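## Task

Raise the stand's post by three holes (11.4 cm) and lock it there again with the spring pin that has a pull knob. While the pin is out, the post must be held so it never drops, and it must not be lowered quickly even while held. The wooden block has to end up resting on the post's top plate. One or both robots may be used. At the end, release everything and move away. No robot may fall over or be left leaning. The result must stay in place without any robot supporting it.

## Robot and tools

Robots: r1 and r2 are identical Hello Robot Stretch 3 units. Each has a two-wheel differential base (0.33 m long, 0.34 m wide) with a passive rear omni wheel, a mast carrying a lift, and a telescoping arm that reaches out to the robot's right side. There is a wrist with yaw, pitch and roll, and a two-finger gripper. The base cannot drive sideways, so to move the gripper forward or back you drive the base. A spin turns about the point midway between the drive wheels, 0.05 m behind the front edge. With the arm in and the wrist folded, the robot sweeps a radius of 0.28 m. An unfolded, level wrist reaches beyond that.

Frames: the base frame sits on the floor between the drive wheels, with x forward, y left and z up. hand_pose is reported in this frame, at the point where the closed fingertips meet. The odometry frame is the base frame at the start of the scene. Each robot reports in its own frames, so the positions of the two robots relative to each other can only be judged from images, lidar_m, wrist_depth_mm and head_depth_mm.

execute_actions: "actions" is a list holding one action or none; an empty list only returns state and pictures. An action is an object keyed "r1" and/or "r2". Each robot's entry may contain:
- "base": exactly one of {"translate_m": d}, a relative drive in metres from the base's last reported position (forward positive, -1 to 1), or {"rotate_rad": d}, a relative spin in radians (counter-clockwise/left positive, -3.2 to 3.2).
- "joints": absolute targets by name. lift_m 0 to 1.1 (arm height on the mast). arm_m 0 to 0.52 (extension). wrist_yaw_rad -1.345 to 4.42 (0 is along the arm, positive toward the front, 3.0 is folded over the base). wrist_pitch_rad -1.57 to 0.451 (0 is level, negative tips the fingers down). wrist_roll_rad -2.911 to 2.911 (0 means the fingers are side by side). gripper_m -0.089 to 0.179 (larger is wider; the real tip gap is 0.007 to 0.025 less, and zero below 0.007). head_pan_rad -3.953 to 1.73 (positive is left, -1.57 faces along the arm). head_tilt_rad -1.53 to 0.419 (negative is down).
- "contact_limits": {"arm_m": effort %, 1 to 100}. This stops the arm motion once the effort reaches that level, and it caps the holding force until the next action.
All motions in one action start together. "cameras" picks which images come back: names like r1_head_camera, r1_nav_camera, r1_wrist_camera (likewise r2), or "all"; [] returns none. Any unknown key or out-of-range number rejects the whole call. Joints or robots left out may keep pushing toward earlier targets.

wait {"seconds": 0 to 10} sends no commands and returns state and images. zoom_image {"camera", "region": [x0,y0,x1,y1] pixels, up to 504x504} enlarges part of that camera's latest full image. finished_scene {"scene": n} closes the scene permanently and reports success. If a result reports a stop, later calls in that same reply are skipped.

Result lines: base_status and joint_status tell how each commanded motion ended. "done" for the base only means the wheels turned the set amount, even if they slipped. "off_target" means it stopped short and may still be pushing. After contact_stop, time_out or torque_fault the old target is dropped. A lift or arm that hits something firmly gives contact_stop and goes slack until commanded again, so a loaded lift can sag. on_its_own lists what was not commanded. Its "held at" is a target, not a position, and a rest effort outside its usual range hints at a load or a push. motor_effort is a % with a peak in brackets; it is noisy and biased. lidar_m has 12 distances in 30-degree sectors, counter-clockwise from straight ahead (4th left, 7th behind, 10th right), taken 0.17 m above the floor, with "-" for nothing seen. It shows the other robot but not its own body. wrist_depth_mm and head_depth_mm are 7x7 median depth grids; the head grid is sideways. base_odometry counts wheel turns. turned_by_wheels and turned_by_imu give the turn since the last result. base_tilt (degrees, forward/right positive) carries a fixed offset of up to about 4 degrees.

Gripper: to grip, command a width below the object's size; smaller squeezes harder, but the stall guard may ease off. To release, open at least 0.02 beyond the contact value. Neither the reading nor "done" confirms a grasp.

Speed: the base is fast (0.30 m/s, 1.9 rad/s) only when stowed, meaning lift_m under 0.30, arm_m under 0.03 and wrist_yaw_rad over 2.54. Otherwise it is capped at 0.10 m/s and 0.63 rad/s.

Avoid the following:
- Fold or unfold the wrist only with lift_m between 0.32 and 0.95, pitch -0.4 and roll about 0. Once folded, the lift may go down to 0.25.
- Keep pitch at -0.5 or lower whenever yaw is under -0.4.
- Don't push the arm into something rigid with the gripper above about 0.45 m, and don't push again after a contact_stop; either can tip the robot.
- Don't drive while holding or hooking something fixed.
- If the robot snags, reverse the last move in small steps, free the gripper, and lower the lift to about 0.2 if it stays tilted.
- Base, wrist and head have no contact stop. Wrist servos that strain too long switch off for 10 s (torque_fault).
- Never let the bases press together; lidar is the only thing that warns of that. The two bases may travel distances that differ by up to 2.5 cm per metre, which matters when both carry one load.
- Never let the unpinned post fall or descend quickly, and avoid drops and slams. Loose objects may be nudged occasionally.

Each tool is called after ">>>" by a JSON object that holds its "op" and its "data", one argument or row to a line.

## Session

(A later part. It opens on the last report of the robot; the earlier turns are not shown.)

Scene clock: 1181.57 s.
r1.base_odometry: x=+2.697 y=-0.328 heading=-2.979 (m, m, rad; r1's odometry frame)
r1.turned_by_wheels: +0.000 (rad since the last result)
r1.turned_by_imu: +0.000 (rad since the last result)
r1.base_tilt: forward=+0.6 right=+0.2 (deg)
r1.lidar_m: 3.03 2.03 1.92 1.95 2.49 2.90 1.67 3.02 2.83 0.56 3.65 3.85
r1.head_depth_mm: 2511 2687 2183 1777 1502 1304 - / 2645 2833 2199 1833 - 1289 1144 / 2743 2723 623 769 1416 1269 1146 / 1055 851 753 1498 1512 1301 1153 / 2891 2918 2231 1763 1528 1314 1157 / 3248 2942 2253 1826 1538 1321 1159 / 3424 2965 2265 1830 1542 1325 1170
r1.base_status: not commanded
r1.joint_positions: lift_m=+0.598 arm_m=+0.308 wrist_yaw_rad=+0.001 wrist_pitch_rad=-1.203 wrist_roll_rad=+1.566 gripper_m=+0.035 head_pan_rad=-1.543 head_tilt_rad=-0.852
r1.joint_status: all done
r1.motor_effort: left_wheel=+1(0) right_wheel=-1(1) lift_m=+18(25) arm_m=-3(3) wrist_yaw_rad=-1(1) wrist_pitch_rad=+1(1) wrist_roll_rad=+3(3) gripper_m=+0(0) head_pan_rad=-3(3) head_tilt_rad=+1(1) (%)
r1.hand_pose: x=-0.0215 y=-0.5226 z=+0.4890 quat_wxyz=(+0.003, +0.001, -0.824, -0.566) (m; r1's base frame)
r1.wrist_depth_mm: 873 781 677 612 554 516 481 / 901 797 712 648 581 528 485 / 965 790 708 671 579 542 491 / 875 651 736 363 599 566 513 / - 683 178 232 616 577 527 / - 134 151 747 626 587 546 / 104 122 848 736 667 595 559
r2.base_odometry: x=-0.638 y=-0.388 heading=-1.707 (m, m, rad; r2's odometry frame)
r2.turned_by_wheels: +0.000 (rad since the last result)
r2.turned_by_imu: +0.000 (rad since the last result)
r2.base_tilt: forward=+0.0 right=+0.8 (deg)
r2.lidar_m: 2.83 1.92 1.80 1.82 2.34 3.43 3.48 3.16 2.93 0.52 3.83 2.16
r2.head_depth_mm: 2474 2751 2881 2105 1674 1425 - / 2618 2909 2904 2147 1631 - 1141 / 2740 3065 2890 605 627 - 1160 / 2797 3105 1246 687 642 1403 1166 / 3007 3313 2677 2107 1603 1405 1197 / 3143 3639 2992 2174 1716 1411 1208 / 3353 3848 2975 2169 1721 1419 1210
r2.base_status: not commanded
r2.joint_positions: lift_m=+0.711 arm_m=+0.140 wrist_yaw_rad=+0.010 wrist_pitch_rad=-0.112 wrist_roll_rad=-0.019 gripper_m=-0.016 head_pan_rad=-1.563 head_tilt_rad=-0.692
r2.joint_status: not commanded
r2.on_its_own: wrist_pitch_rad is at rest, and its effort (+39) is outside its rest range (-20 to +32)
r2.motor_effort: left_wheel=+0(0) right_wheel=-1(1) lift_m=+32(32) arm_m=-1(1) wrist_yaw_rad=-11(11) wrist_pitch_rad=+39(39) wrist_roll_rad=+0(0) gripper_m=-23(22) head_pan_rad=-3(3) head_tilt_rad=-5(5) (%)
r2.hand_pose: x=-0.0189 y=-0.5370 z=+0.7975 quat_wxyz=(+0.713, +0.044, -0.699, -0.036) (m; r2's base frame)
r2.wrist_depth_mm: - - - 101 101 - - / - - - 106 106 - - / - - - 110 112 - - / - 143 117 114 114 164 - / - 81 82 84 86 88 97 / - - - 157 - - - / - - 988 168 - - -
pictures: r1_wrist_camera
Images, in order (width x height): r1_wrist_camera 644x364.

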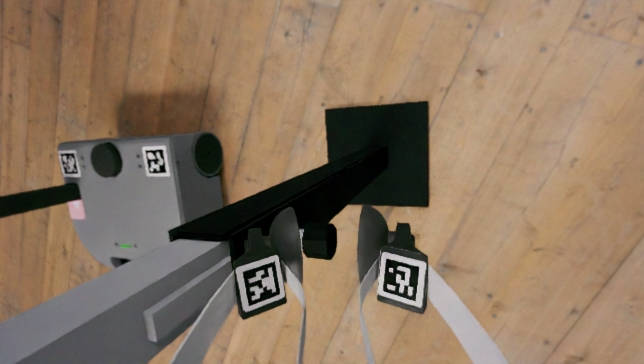

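>>> {"op": "execute_actions", "data": {
  "actions": [
    {"r1": {"joints": {"lift_m": 0.590, "arm_m": 0.311}}}
  ],
  "cameras": ["r1_wrist_camera"]
}}

Scene clock: 1186.90 s.
r1.base_odometry: x=+2.697 y=-0.328 heading=-2.979 (m, m, rad; r1's odometry frame)
r1.turned_by_wheels: +0.000 (rad since the last result)
r1.turned_by_imu: +0.000 (rad since the last result)
r1.base_tilt: forward=+0.6 right=+0.2 (deg)
r1.lidar_m: 3.03 2.03 1.92 1.95 2.48 2.89 1.67 3.00 2.83 0.56 3.66 3.84
r1.head_depth_mm: 2539 2698 2165 1769 1498 1306 - / 2651 2804 2173 1837 - 1301 1145 / 2737 2721 624 768 1420 1271 1150 / 1056 848 751 1500 1512 1302 1149 / 2871 2913 2217 1770 1524 1315 1152 / 3258 2938 2239 1817 1538 1323 1163 / 3471 2966 2252 1830 1538 1328 1165
r1.base_status: not commanded
r1.joint_positions: lift_m=+0.590 arm_m=+0.311 wrist_yaw_rad=+0.001 wrist_pitch_rad=-1.203 wrist_roll_rad=+1.566 gripper_m=+0.035 head_pan_rad=-1.543 head_tilt_rad=-0.852
r1.joint_status: all done
r1.motor_effort: left_wheel=+1(1) right_wheel=-1(1) lift_m=+18(16) arm_m=+4(5) wrist_yaw_rad=-1(1) wrist_pitch_rad=+1(1) wrist_roll_rad=+3(3) gripper_m=-1(0) head_pan_rad=-4(3) head_tilt_rad=+1(1) (%)
r1.hand_pose: x=-0.0215 y=-0.5250 z=+0.4810 quat_wxyz=(+0.003, +0.001, -0.824, -0.566) (m; r1's base frame)
r1.wrist_depth_mm: 871 750 664 601 556 504 467 / 905 787 704 622 567 528 482 / 922 772 717 644 574 540 492 / 723 628 734 351 590 546 503 / - 662 174 248 610 577 512 / - 130 145 701 619 572 544 / 102 116 825 750 677 594 544
r2.base_odometry: x=-0.638 y=-0.388 heading=-1.707 (m, m, rad; r2's odometry frame)
r2.turned_by_wheels: +0.000 (rad since the last result)
r2.turned_by_imu: -0.001 (rad since the last result)
r2.base_tilt: forward=+0.0 right=+0.8 (deg)
r2.lidar_m: 2.82 1.92 1.79 1.83 2.34 3.43 3.48 3.15 2.92 0.52 3.85 2.16
r2.head_depth_mm: 2512 2728 2898 2129 1669 1422 - / 2604 2923 2900 2150 1639 - 1141 / 2751 3027 2908 606 626 - 1156 / 2815 3105 1248 685 643 1397 1171 / 3033 3381 2678 2081 1616 1409 1199 / 3146 3593 2961 2174 1711 1408 1207 / 3387 3743 3010 2187 1717 1413 1208
r2.base_status: not commanded
r2.joint_positions: lift_m=+0.711 arm_m=+0.140 wrist_yaw_rad=+0.010 wrist_pitch_rad=-0.112 wrist_roll_rad=-0.019 gripper_m=-0.016 head_pan_rad=-1.563 head_tilt_rad=-0.692
r2.joint_status: not commanded
r2.on_its_own: wrist_pitch_rad is at rest, and its effort (+39) is outside its rest range (-20 to +32)
r2.motor_effort: left_wheel=+0(0) right_wheel=-1(1) lift_m=+32(32) arm_m=-1(1) wrist_yaw_rad=-11(12) wrist_pitch_rad=+39(39) wrist_roll_rad=+0(0) gripper_m=-23(23) head_pan_rad=-2(3) head_tilt_rad=-6(5) (%)
r2.hand_pose: x=-0.0189 y=-0.5370 z=+0.7975 quat_wxyz=(+0.713, +0.044, -0.699, -0.036) (m; r2's base frame)
r2.wrist_depth_mm: - - - 101 101 - - / - - - 105 106 - - / - - - 110 112 - - / - 143 116 114 115 163 - / - 81 82 84 86 88 97 / - - - 157 - - - / - - 939 170 - - -
pictures: r1_wrist_camera
Images, in order (width x height): r1_wrist_camera 644x364.

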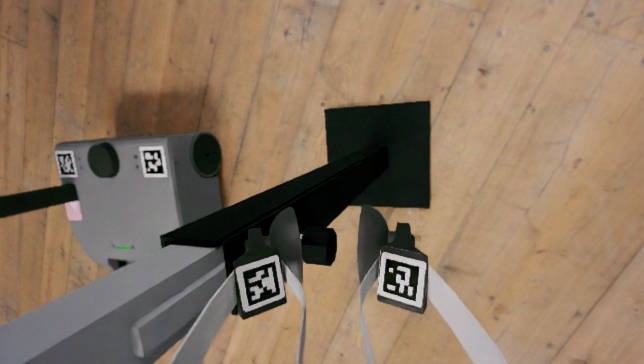

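>>> {"op": "execute_actions", "data": {
  "actions": [
    {"r1": {"joints": {"lift_m": 0.583, "arm_m": 0.313}}}
  ],
  "cameras": ["r1_wrist_camera"]
}}

Scene clock: 1191.50 s.
r1.base_odometry: x=+2.697 y=-0.328 heading=-2.979 (m, m, rad; r1's odometry frame)
r1.turned_by_wheels: +0.000 (rad since the last result)
r1.turned_by_imu: +0.000 (rad since the last result)
r1.base_tilt: forward=+0.6 right=+0.2 (deg)
r1.lidar_m: 3.03 2.03 1.91 1.94 2.49 2.90 1.67 3.02 2.83 0.56 3.65 3.84
r1.head_depth_mm: 2536 2707 2176 1773 1498 1307 - / 2656 2825 2194 1808 - 1305 1147 / 2750 2739 624 769 1417 1272 1149 / 1052 850 752 1492 1506 1300 1153 / 2871 2901 2230 1775 1524 1316 1156 / 3270 2943 2242 1821 1525 1325 1159 / 3448 2954 2258 1834 1539 1325 1166
r1.base_status: not commanded
r1.joint_positions: lift_m=+0.583 arm_m=+0.313 wrist_yaw_rad=+0.001 wrist_pitch_rad=-1.203 wrist_roll_rad=+1.566 gripper_m=+0.035 head_pan_rad=-1.543 head_tilt_rad=-0.852
r1.joint_status: all done
r1.motor_effort: left_wheel=+1(1) right_wheel=+0(1) lift_m=+18(16) arm_m=+4(4) wrist_yaw_rad=-1(2) wrist_pitch_rad=+1(1) wrist_roll_rad=+3(3) gripper_m=+0(0) head_pan_rad=-3(3) head_tilt_rad=+1(1) (%)
r1.hand_pose: x=-0.0215 y=-0.5270 z=+0.4740 quat_wxyz=(+0.003, +0.001, -0.824, -0.566) (m; r1's base frame)
r1.wrist_depth_mm: 856 759 679 599 536 502 465 / 899 782 682 635 555 518 482 / 912 764 703 638 575 538 490 / 700 635 699 345 591 545 507 / - 666 175 244 596 571 520 / - 128 142 711 629 576 534 / 102 112 812 749 651 588 535
r2.base_odometry: x=-0.638 y=-0.388 heading=-1.707 (m, m, rad; r2's odometry frame)
r2.turned_by_wheels: +0.000 (rad since the last result)
r2.turned_by_imu: -0.001 (rad since the last result)
r2.base_tilt: forward=+0.0 right=+0.7 (deg)
r2.lidar_m: 2.82 1.91 1.80 1.83 2.34 3.42 3.49 3.13 2.93 0.52 3.85 2.16
r2.head_depth_mm: 2520 2735 2861 2120 1668 1423 - / 2629 2920 2887 2119 1631 - 1143 / 2701 3066 2919 606 628 - 1155 / 2851 3154 1241 684 642 1395 1168 / 3014 3381 2676 2071 1591 1410 1196 / 3163 3620 2988 2180 1710 1412 1211 / 3350 3809 2977 2189 1718 1422 1207
r2.base_status: not commanded
r2.joint_positions: lift_m=+0.711 arm_m=+0.140 wrist_yaw_rad=+0.010 wrist_pitch_rad=-0.112 wrist_roll_rad=-0.019 gripper_m=-0.016 head_pan_rad=-1.563 head_tilt_rad=-0.692
r2.joint_status: not commanded
r2.on_its_own: wrist_pitch_rad is at rest, and its effort (+39) is outside its rest range (-20 to +32)
r2.motor_effort: left_wheel=+0(0) right_wheel=-1(1) lift_m=+32(32) arm_m=-1(0) wrist_yaw_rad=-11(11) wrist_pitch_rad=+39(39) wrist_roll_rad=+0(0) gripper_m=-22(22) head_pan_rad=-3(3) head_tilt_rad=-6(5) (%)
r2.hand_pose: x=-0.0189 y=-0.5370 z=+0.7975 quat_wxyz=(+0.713, +0.044, -0.699, -0.036) (m; r2's base frame)
r2.wrist_depth_mm: - - - 101 101 - - / - - - 105 106 - - / - - - 110 111 - - / - 142 117 115 115 163 - / - 81 82 84 86 88 97 / - - - 157 - - - / - - 885 169 - - -
pictures: r1_wrist_camera
Images, in order (width x height): r1_wrist_camera 644x364.

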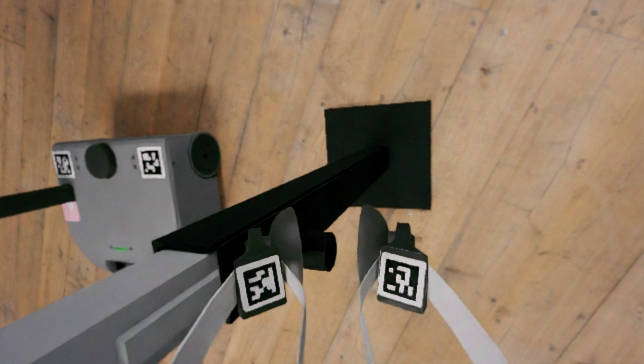

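>>> {"op": "execute_actions", "data": {
  "actions": [
    {"r1": {"joints": {"lift_m": 0.576, "arm_m": 0.315}}}
  ],
  "cameras": ["r1_wrist_camera"]
}}

Scene clock: 1196.30 s.
r1.base_odometry: x=+2.697 y=-0.328 heading=-2.979 (m, m, rad; r1's odometry frame)
r1.turned_by_wheels: +0.000 (rad since the last result)
r1.turned_by_imu: +0.000 (rad since the last result)
r1.base_tilt: forward=+0.6 right=+0.3 (deg)
r1.lidar_m: 3.03 2.03 1.92 1.95 2.49 2.89 1.67 3.03 2.83 0.56 3.66 3.84
r1.head_depth_mm: 2527 2701 2188 1776 1497 1311 - / 2641 2838 2180 1793 - 1300 1143 / 2744 2728 624 767 1416 1269 1144 / 1056 850 752 1503 1514 1300 1152 / 2883 2913 2227 1771 1531 1317 1157 / 3249 2938 2266 1822 1533 1320 1158 / 3477 2962 2262 1828 1539 1327 1164
r1.base_status: not commanded
r1.joint_positions: lift_m=+0.577 arm_m=+0.315 wrist_yaw_rad=+0.000 wrist_pitch_rad=-1.207 wrist_roll_rad=+1.567 gripper_m=+0.035 head_pan_rad=-1.543 head_tilt_rad=-0.852
r1.joint_status: lift_m contact_stop (moved -0.006 of -0.007); the others done
r1.on_its_own: lift_m is slack since a contact_stop, until your next command for it
r1.motor_effort: left_wheel=+0(1) right_wheel=+1(1) lift_m=+21(22) arm_m=+5(2) wrist_yaw_rad=+0(0) wrist_pitch_rad=+3(3) wrist_roll_rad=+2(3) gripper_m=+1(1) head_pan_rad=-3(3) head_tilt_rad=+0(1) (%)
r1.hand_pose: x=-0.0215 y=-0.5280 z=+0.4675 quat_wxyz=(+0.002, +0.001, -0.823, -0.568) (m; r1's base frame)
r1.wrist_depth_mm: 842 737 664 592 537 499 463 / 864 762 701 609 560 511 472 / 939 763 694 640 561 520 479 / 691 612 693 346 576 538 492 / - 639 176 268 594 559 502 / - 128 143 689 621 579 523 / 102 111 802 718 651 575 531
r2.base_odometry: x=-0.638 y=-0.388 heading=-1.707 (m, m, rad; r2's odometry frame)
r2.turned_by_wheels: +0.000 (rad since the last result)
r2.turned_by_imu: -0.001 (rad since the last result)
r2.base_tilt: forward=+0.0 right=+0.8 (deg)
r2.lidar_m: 2.83 1.92 1.80 1.83 2.34 3.42 3.49 3.16 2.92 0.52 3.82 2.15
r2.head_depth_mm: 2515 2796 2848 2138 1690 1423 - / 2610 2936 2891 2136 1648 - 1149 / 2740 3044 2896 604 629 - 1157 / 2837 3167 1245 684 642 1398 1166 / 3040 3378 2657 2080 1608 1406 1204 / 3177 3664 2976 2179 1696 1409 1208 / 3384 3727 2945 2195 1722 1413 1208
r2.base_status: not commanded
r2.joint_positions: lift_m=+0.711 arm_m=+0.140 wrist_yaw_rad=+0.010 wrist_pitch_rad=-0.112 wrist_roll_rad=-0.019 gripper_m=-0.016 head_pan_rad=-1.563 head_tilt_rad=-0.692
r2.joint_status: not commanded
r2.on_its_own: wrist_pitch_rad is at rest, and its effort (+40) is outside its rest range (-20 to +32)
r2.motor_effort: left_wheel=+0(0) right_wheel=-1(1) lift_m=+32(32) arm_m=-1(1) wrist_yaw_rad=-11(12) wrist_pitch_rad=+40(39) wrist_roll_rad=+0(0) gripper_m=-23(22) head_pan_rad=-3(2) head_tilt_rad=-5(6) (%)
r2.hand_pose: x=-0.0189 y=-0.5370 z=+0.7975 quat_wxyz=(+0.713, +0.044, -0.699, -0.036) (m; r2's base frame)
r2.wrist_depth_mm: - - - 101 101 - - / - - - 105 106 - - / - - - 110 111 - - / - 143 117 115 115 162 - / - 81 82 84 86 88 97 / - - - 157 - - - / - - 317 169 - - -
pictures: r1_wrist_camera
Images, in order (width x height): r1_wrist_camera 644x364.

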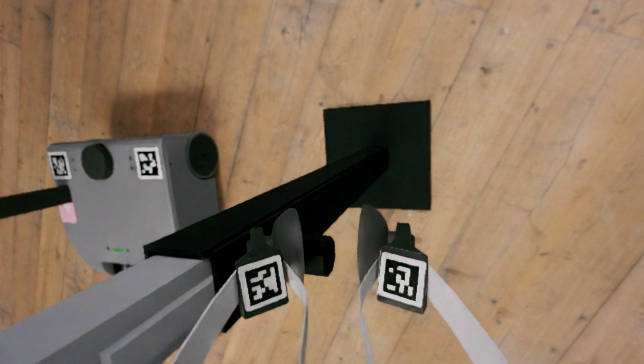

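>>> {"op": "execute_actions", "data": {
  "actions": [
    {"r1": {"joints": {"lift_m": 0.579}}, "r2": {"joints": {"lift_m": 0.714}}}
  ],
  "cameras": []
}}

Scene clock: 1204.87 s.
r1.base_odometry: x=+2.697 y=-0.328 heading=-2.979 (m, m, rad; r1's odometry frame)
r1.turned_by_wheels: +0.000 (rad since the last result)
r1.turned_by_imu: +0.000 (rad since the last result)
r1.base_tilt: forward=+0.6 right=+0.2 (deg)
r1.lidar_m: 3.03 2.03 1.92 1.95 2.48 2.89 1.67 3.02 2.83 0.56 3.66 3.85
r1.head_depth_mm: 2527 2715 2178 1776 1506 1305 - / 2645 2818 2180 1786 - 1299 1142 / 2744 2747 624 767 1415 1272 1151 / 1053 842 752 1493 1510 1299 1152 / 2871 2915 2236 1777 1522 1316 1154 / 3246 2957 2264 1823 1533 1320 1163 / 3431 2967 2261 1830 1543 1324 1163
r1.base_status: not commanded
r1.joint_positions: lift_m=+0.579 arm_m=+0.315 wrist_yaw_rad=+0.000 wrist_pitch_rad=-1.207 wrist_roll_rad=+1.567 gripper_m=+0.035 head_pan_rad=-1.543 head_tilt_rad=-0.852
r1.joint_status: all done
r1.motor_effort: left_wheel=+1(0) right_wheel=+0(1) lift_m=+24(23) arm_m=+4(5) wrist_yaw_rad=-1(1) wrist_pitch_rad=+2(2) wrist_roll_rad=+2(2) gripper_m=+1(1) head_pan_rad=-4(3) head_tilt_rad=+1(0) (%)
r1.hand_pose: x=-0.0215 y=-0.5280 z=+0.4694 quat_wxyz=(+0.002, +0.001, -0.823, -0.568) (m; r1's base frame)
r1.wrist_depth_mm: 817 722 659 595 542 500 465 / 871 763 689 609 575 509 478 / 880 766 724 624 561 520 493 / 708 619 699 344 582 534 494 / - 638 176 268 593 557 505 / - 128 143 702 625 577 520 / 102 111 815 737 672 584 538
r2.base_odometry: x=-0.638 y=-0.388 heading=-1.707 (m, m, rad; r2's odometry frame)
r2.turned_by_wheels: +0.000 (rad since the last result)
r2.turned_by_imu: -0.001 (rad since the last result)
r2.base_tilt: forward=+0.0 right=+0.8 (deg)
r2.lidar_m: 2.82 1.92 1.80 1.83 2.34 3.42 3.49 3.16 2.93 0.52 3.82 2.16
r2.head_depth_mm: 2520 2756 2893 2125 1685 1437 - / 2617 2905 2936 2139 1636 - 1141 / 2732 3115 2896 605 623 - 1153 / 2826 3172 1250 686 642 1400 1161 / 3022 3367 2672 2092 1614 1411 1204 / 3160 3658 2956 2159 1704 1415 1207 / 3329 3781 2965 2185 1723 1415 1206
r2.base_status: not commanded
r2.joint_positions: lift_m=+0.713 arm_m=+0.140 wrist_yaw_rad=+0.010 wrist_pitch_rad=-0.119 wrist_roll_rad=-0.019 gripper_m=-0.016 head_pan_rad=-1.563 head_tilt_rad=-0.692
r2.joint_status: all done
r2.on_its_own: wrist_pitch_rad is at rest, and its effort (+41) is outside its rest range (-20 to +32)
r2.motor_effort: left_wheel=+0(0) right_wheel=-1(1) lift_m=+32(32) arm_m=-1(1) wrist_yaw_rad=-11(11) wrist_pitch_rad=+41(42) wrist_roll_rad=+0(0) gripper_m=-23(22) head_pan_rad=-2(3) head_tilt_rad=-5(5) (%)
r2.hand_pose: x=-0.0189 y=-0.5366 z=+0.7977 quat_wxyz=(+0.713, +0.046, -0.699, -0.038) (m; r2's base frame)
r2.wrist_depth_mm: - - - 100 101 - - / - - - 105 105 - - / - - - 110 111 - - / - 144 117 115 114 162 - / - 82 84 85 87 89 98 / - - - 157 - - - / - - 315 169 - - -
pictures: none
No camera images: the call's "cameras" was empty. Leave "cameras" out to get every camera's image.

>>> {"op": "execute_actions", "data": {
  "actions": [
    {"r2": {"joints": {"lift_m": 0.716}}}
  ],
  "cameras": []
}}

Scene clock: 1211.63 s.
r1.base_odometry: x=+2.697 y=-0.328 heading=-2.979 (m, m, rad; r1's odometry frame)
r1.turned_by_wheels: +0.000 (rad since the last result)
r1.turned_by_imu: +0.000 (rad since the last result)
r1.base_tilt: forward=+0.6 right=+0.3 (deg)
r1.lidar_m: 3.01 2.03 1.92 1.94 2.48 2.90 1.67 3.02 2.83 0.56 3.66 3.85
r1.head_depth_mm: 2527 2708 2180 1777 1500 1304 - / 2657 2828 2181 1785 - 1299 1144 / 2734 2740 624 769 1417 1273 1146 / 1054 843 752 1496 1509 1299 1153 / 2903 2917 2226 1763 1526 1318 1159 / 3269 2932 2244 1816 1536 1318 1162 / 3451 2962 2257 1838 1545 1325 1162
r1.base_status: not commanded
r1.joint_positions: lift_m=+0.579 arm_m=+0.315 wrist_yaw_rad=+0.000 wrist_pitch_rad=-1.207 wrist_roll_rad=+1.567 gripper_m=+0.035 head_pan_rad=-1.543 head_tilt_rad=-0.852
r1.joint_status: not commanded
r1.motor_effort: left_wheel=+1(0) right_wheel=+0(0) lift_m=+24(24) arm_m=+5(4) wrist_yaw_rad=+0(1) wrist_pitch_rad=+3(3) wrist_roll_rad=+2(2) gripper_m=+1(1) head_pan_rad=-3(3) head_tilt_rad=+1(1) (%)
r1.hand_pose: x=-0.0215 y=-0.5280 z=+0.4694 quat_wxyz=(+0.002, +0.001, -0.823, -0.568) (m; r1's base frame)
r1.wrist_depth_mm: 829 748 672 594 541 496 466 / 863 783 666 611 553 514 478 / 913 737 705 643 562 519 480 / 693 624 704 343 579 539 497 / - 653 176 270 594 558 515 / - 128 143 694 614 574 522 / 102 111 786 734 654 583 548
r2.base_odometry: x=-0.638 y=-0.388 heading=-1.707 (m, m, rad; r2's odometry frame)
r2.turned_by_wheels: +0.000 (rad since the last result)
r2.turned_by_imu: -0.001 (rad since the last result)
r2.base_tilt: forward=+0.0 right=+0.8 (deg)
r2.lidar_m: 2.83 1.93 1.80 1.83 2.34 3.43 3.49 3.14 2.93 0.52 3.83 2.16
r2.head_depth_mm: 2502 2802 2863 2119 1670 1447 - / 2619 2900 2911 2135 1689 - 1149 / 2762 3054 2941 605 623 - 1163 / 2845 3151 1250 685 641 1409 1173 / 3009 3426 2674 2098 1607 1399 1195 / 3192 3638 2966 2176 1721 1413 1201 / 3341 3824 3050 2179 1726 1421 1203
r2.base_status: not commanded
r2.joint_positions: lift_m=+0.715 arm_m=+0.140 wrist_yaw_rad=+0.010 wrist_pitch_rad=-0.126 wrist_roll_rad=-0.019 gripper_m=-0.016 head_pan_rad=-1.563 head_tilt_rad=-0.692
r2.joint_status: all done
r2.on_its_own: wrist_pitch_rad is at rest, and its effort (+44) is outside its rest range (-20 to +32)
r2.motor_effort: left_wheel=+0(0) right_wheel=-1(1) lift_m=+33(34) arm_m=-1(1) wrist_yaw_rad=-10(11) wrist_pitch_rad=+44(45) wrist_roll_rad=+0(0) gripper_m=-22(22) head_pan_rad=-3(3) head_tilt_rad=-5(5) (%)
r2.hand_pose: x=-0.0189 y=-0.5363 z=+0.7979 quat_wxyz=(+0.713, +0.049, -0.699, -0.041) (m; r2's base frame)
r2.wrist_depth_mm: - - - 100 100 - - / - - - 105 105 - - / - - 806 110 111 - - / - 144 118 114 115 - - / - 83 85 87 88 91 100 / - - - 157 - - - / - - 317 170 - - -
pictures: none
No camera images: the call's "cameras" was empty. Leave "cameras" out to get every camera's image.

>>> {"op": "execute_actions", "data": {
  "actions": [],
  "cameras": ["r1_wrist_camera"]
}}

>>> {"op": "zoom_image", "data": {
  "camera": "r1_wrist_camera",
  "region": [100, 220, 340, 364]
}}

>>> {"op": "execute_actions", "data": {
  "actions": [
    {"r2": {"joints": {"lift_m": 0.706}}}
  ],
  "cameras": ["r1_wrist_camera"]
}}

>>> {"op": "zoom_image", "data": {
  "camera": "r1_wrist_camera",
  "region": [100, 220, 340, 364]
}}

Scene clock: 1233.50 s.
r1.base_odometry: x=+2.697 y=-0.328 heading=-2.979 (m, m, rad; r1's odometry frame)
r1.turned_by_wheels: +0.000 (rad since the last result)
r1.turned_by_imu: +0.000 (rad since the last result)
r1.base_tilt: forward=+0.6 right=+0.3 (deg)
r1.lidar_m: 3.01 2.04 1.92 1.95 2.49 2.89 1.67 3.03 2.83 0.56 3.64 3.84
r1.head_depth_mm: 2512 2710 2169 1766 1501 1312 - / 2635 2818 2187 1783 - 1306 1147 / 2729 2703 625 769 1413 1277 1145 / 1054 841 753 1499 1510 1303 1152 / 2910 2897 2228 1770 1527 1314 1156 / 3251 2931 2249 1817 1529 1320 1159 / 3447 2971 2244 1827 1536 1330 1167
r1.base_status: not commanded
r1.joint_positions: lift_m=+0.579 arm_m=+0.315 wrist_yaw_rad=+0.000 wrist_pitch_rad=-1.207 wrist_roll_rad=+1.567 gripper_m=+0.035 head_pan_rad=-1.543 head_tilt_rad=-0.852
r1.joint_status: not commanded
r1.motor_effort: left_wheel=+1(0) right_wheel=+1(0) lift_m=+24(24) arm_m=+4(4) wrist_yaw_rad=-1(1) wrist_pitch_rad=+3(3) wrist_roll_rad=+2(2) gripper_m=+1(1) head_pan_rad=-3(3) head_tilt_rad=+1(1) (%)
r1.hand_pose: x=-0.0215 y=-0.5280 z=+0.4694 quat_wxyz=(+0.002, +0.001, -0.823, -0.568) (m; r1's base frame)
r1.wrist_depth_mm: 844 748 663 595 546 505 457 / 861 767 691 614 564 504 470 / 917 755 692 651 564 530 484 / 692 626 696 344 575 542 499 / - 639 177 271 607 553 514 / - 129 143 698 624 579 539 / 102 111 804 743 636 586 534
r2.base_odometry: x=-0.638 y=-0.388 heading=-1.707 (m, m, rad; r2's odometry frame)
r2.turned_by_wheels: +0.000 (rad since the last result)
r2.turned_by_imu: -0.001 (rad since the last result)
r2.base_tilt: forward=+0.0 right=+0.8 (deg)
r2.lidar_m: 2.82 1.92 1.80 1.83 2.35 3.41 3.48 3.16 2.92 0.52 3.83 2.16
r2.head_depth_mm: 2503 2728 2890 2137 1687 1441 - / 2581 2954 2901 2141 1691 - 1145 / 2753 3050 2940 605 625 - 1161 / 2849 3142 1253 685 642 1398 1163 / 2982 3376 2688 2069 1609 1410 1200 / 3166 3652 2970 2191 1720 1409 1208 / 3365 3822 3032 2197 1708 1417 1204
r2.base_status: not commanded
r2.joint_positions: lift_m=+0.715 arm_m=+0.140 wrist_yaw_rad=+0.010 wrist_pitch_rad=-0.126 wrist_roll_rad=-0.019 gripper_m=-0.016 head_pan_rad=-1.563 head_tilt_rad=-0.692
r2.joint_status: all done
r2.on_its_own: wrist_pitch_rad is at rest, and its effort (+44) is outside its rest range (-20 to +32)
r2.motor_effort: left_wheel=+0(0) right_wheel=-1(1) lift_m=+33(34) arm_m=-1(1) wrist_yaw_rad=-11(11) wrist_pitch_rad=+44(45) wrist_roll_rad=+0(0) gripper_m=-23(22) head_pan_rad=-3(3) head_tilt_rad=-5(5) (%)
r2.hand_pose: x=-0.0189 y=-0.5363 z=+0.7979 quat_wxyz=(+0.713, +0.049, -0.699, -0.041) (m; r2's base frame)
r2.wrist_depth_mm: - - - 100 100 - - / - - - 105 105 - - / - - 803 109 111 - - / - 144 118 114 114 - - / - 83 85 86 88 90 100 / - - - 157 - - - / - - 319 170 - - -
pictures: r1_wrist_camera
Images, in order (width x height): r1_wrist_camera 644x364.

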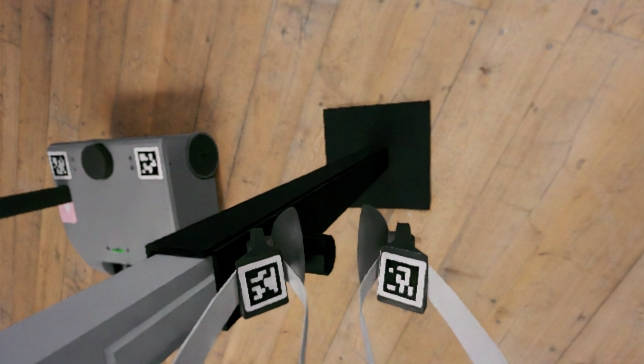

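Region (100, 220, 340, 364) of r1_wrist_camera's 644x364 image, scaled by 2.100; it fills the top 302 rows of this view, and the rest is white.

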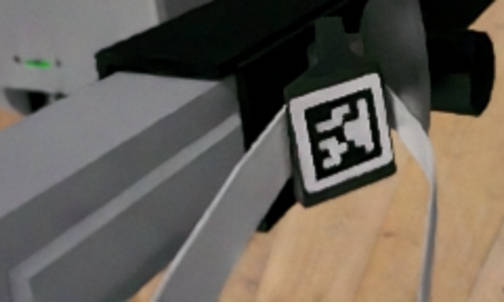

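Scene clock: 1234.23 s.
r1.base_odometry: x=+2.697 y=-0.328 heading=-2.979 (m, m, rad; r1's odometry frame)
r1.turned_by_wheels: +0.000 (rad since the last result)
r1.turned_by_imu: +0.000 (rad since the last result)
r1.base_tilt: forward=+0.6 right=+0.2 (deg)
r1.lidar_m: 3.02 2.03 1.92 1.95 2.49 2.89 1.67 3.03 2.83 0.56 3.62 3.84
r1.head_depth_mm: 2530 2680 2175 1772 1499 1310 - / 2647 2823 2177 1787 - 1306 1148 / 2742 2742 623 767 1416 1273 1153 / 1051 854 753 1500 1515 1301 1151 / 2844 2907 2231 1768 1528 1315 1154 / 3253 2928 2248 1829 1533 1319 1160 / 3439 2947 2256 1820 1535 1326 1163
r1.base_status: not commanded
r1.joint_positions: lift_m=+0.579 arm_m=+0.315 wrist_yaw_rad=+0.000 wrist_pitch_rad=-1.207 wrist_roll_rad=+1.567 gripper_m=+0.035 head_pan_rad=-1.543 head_tilt_rad=-0.852
r1.joint_status: not commanded
r1.motor_effort: left_wheel=+0(1) right_wheel=+0(0) lift_m=+24(24) arm_m=+4(4) wrist_yaw_rad=-1(0) wrist_pitch_rad=+3(3) wrist_roll_rad=+2(2) gripper_m=+0(1) head_pan_rad=-3(3) head_tilt_rad=+1(1) (%)
r1.hand_pose: x=-0.0215 y=-0.5280 z=+0.4694 quat_wxyz=(+0.002, +0.001, -0.823, -0.568) (m; r1's base frame)
r1.wrist_depth_mm: 857 751 647 587 547 496 464 / 883 763 668 623 558 521 481 / 896 765 706 634 573 530 483 / 705 618 693 348 582 550 500 / - 662 177 269 591 552 517 / - 128 143 703 617 585 515 / 102 111 795 724 648 580 536
r2.base_odometry: x=-0.638 y=-0.388 heading=-1.707 (m, m, rad; r2's odometry frame)
r2.turned_by_wheels: +0.000 (rad since the last result)
r2.turned_by_imu: +0.000 (rad since the last result)
r2.base_tilt: forward=+0.0 right=+0.8 (deg)
r2.lidar_m: 2.82 1.92 1.80 1.83 2.34 3.44 3.50 3.15 2.92 0.52 3.81 2.16
r2.head_depth_mm: 2481 2736 2873 2128 1694 1432 - / 2639 2896 2885 2120 1670 - 1144 / 2704 3053 2878 606 626 - 1160 / 2864 3083 1257 683 642 1410 1163 / 2994 3364 2672 2088 1612 1402 1196 / 3141 3638 2977 2158 1713 1414 1204 / 3357 3766 3005 2205 1709 1414 1198
r2.base_status: not commanded
r2.joint_positions: lift_m=+0.706 arm_m=+0.140 wrist_yaw_rad=+0.010 wrist_pitch_rad=-0.094 wrist_roll_rad=-0.019 gripper_m=-0.016 head_pan_rad=-1.563 head_tilt_rad=-0.692
r2.joint_status: all done
r2.motor_effort: left_wheel=+0(0) right_wheel=-1(1) lift_m=+20(31) arm_m=-1(1) wrist_yaw_rad=-11(11) wrist_pitch_rad=+32(44) wrist_roll_rad=+0(0) gripper_m=-22(22) head_pan_rad=-2(3) head_tilt_rad=-5(5) (%)
r2.hand_pose: x=-0.0188 y=-0.5379 z=+0.7968 quat_wxyz=(+0.713, +0.037, -0.699, -0.029) (m; r2's base frame)
r2.wrist_depth_mm: - - - 102 102 - - / - - - 107 107 - - / - - - 111 112 - - / - 141 115 115 115 163 - / - 83 81 80 82 84 87 / - - - 156 - - - / - - 312 167 - - -
pictures: r1_wrist_camera
Images, in order (width x height): r1_wrist_camera 644x364.

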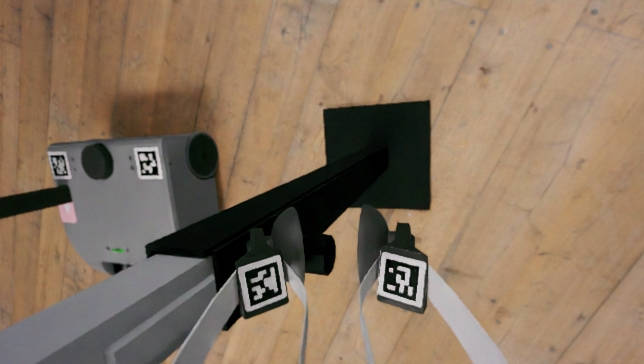

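Region (100, 220, 340, 364) of r1_wrist_camera's 644x364 image, scaled by 2.100; it fills the top 302 rows of this view, and the rest is white.

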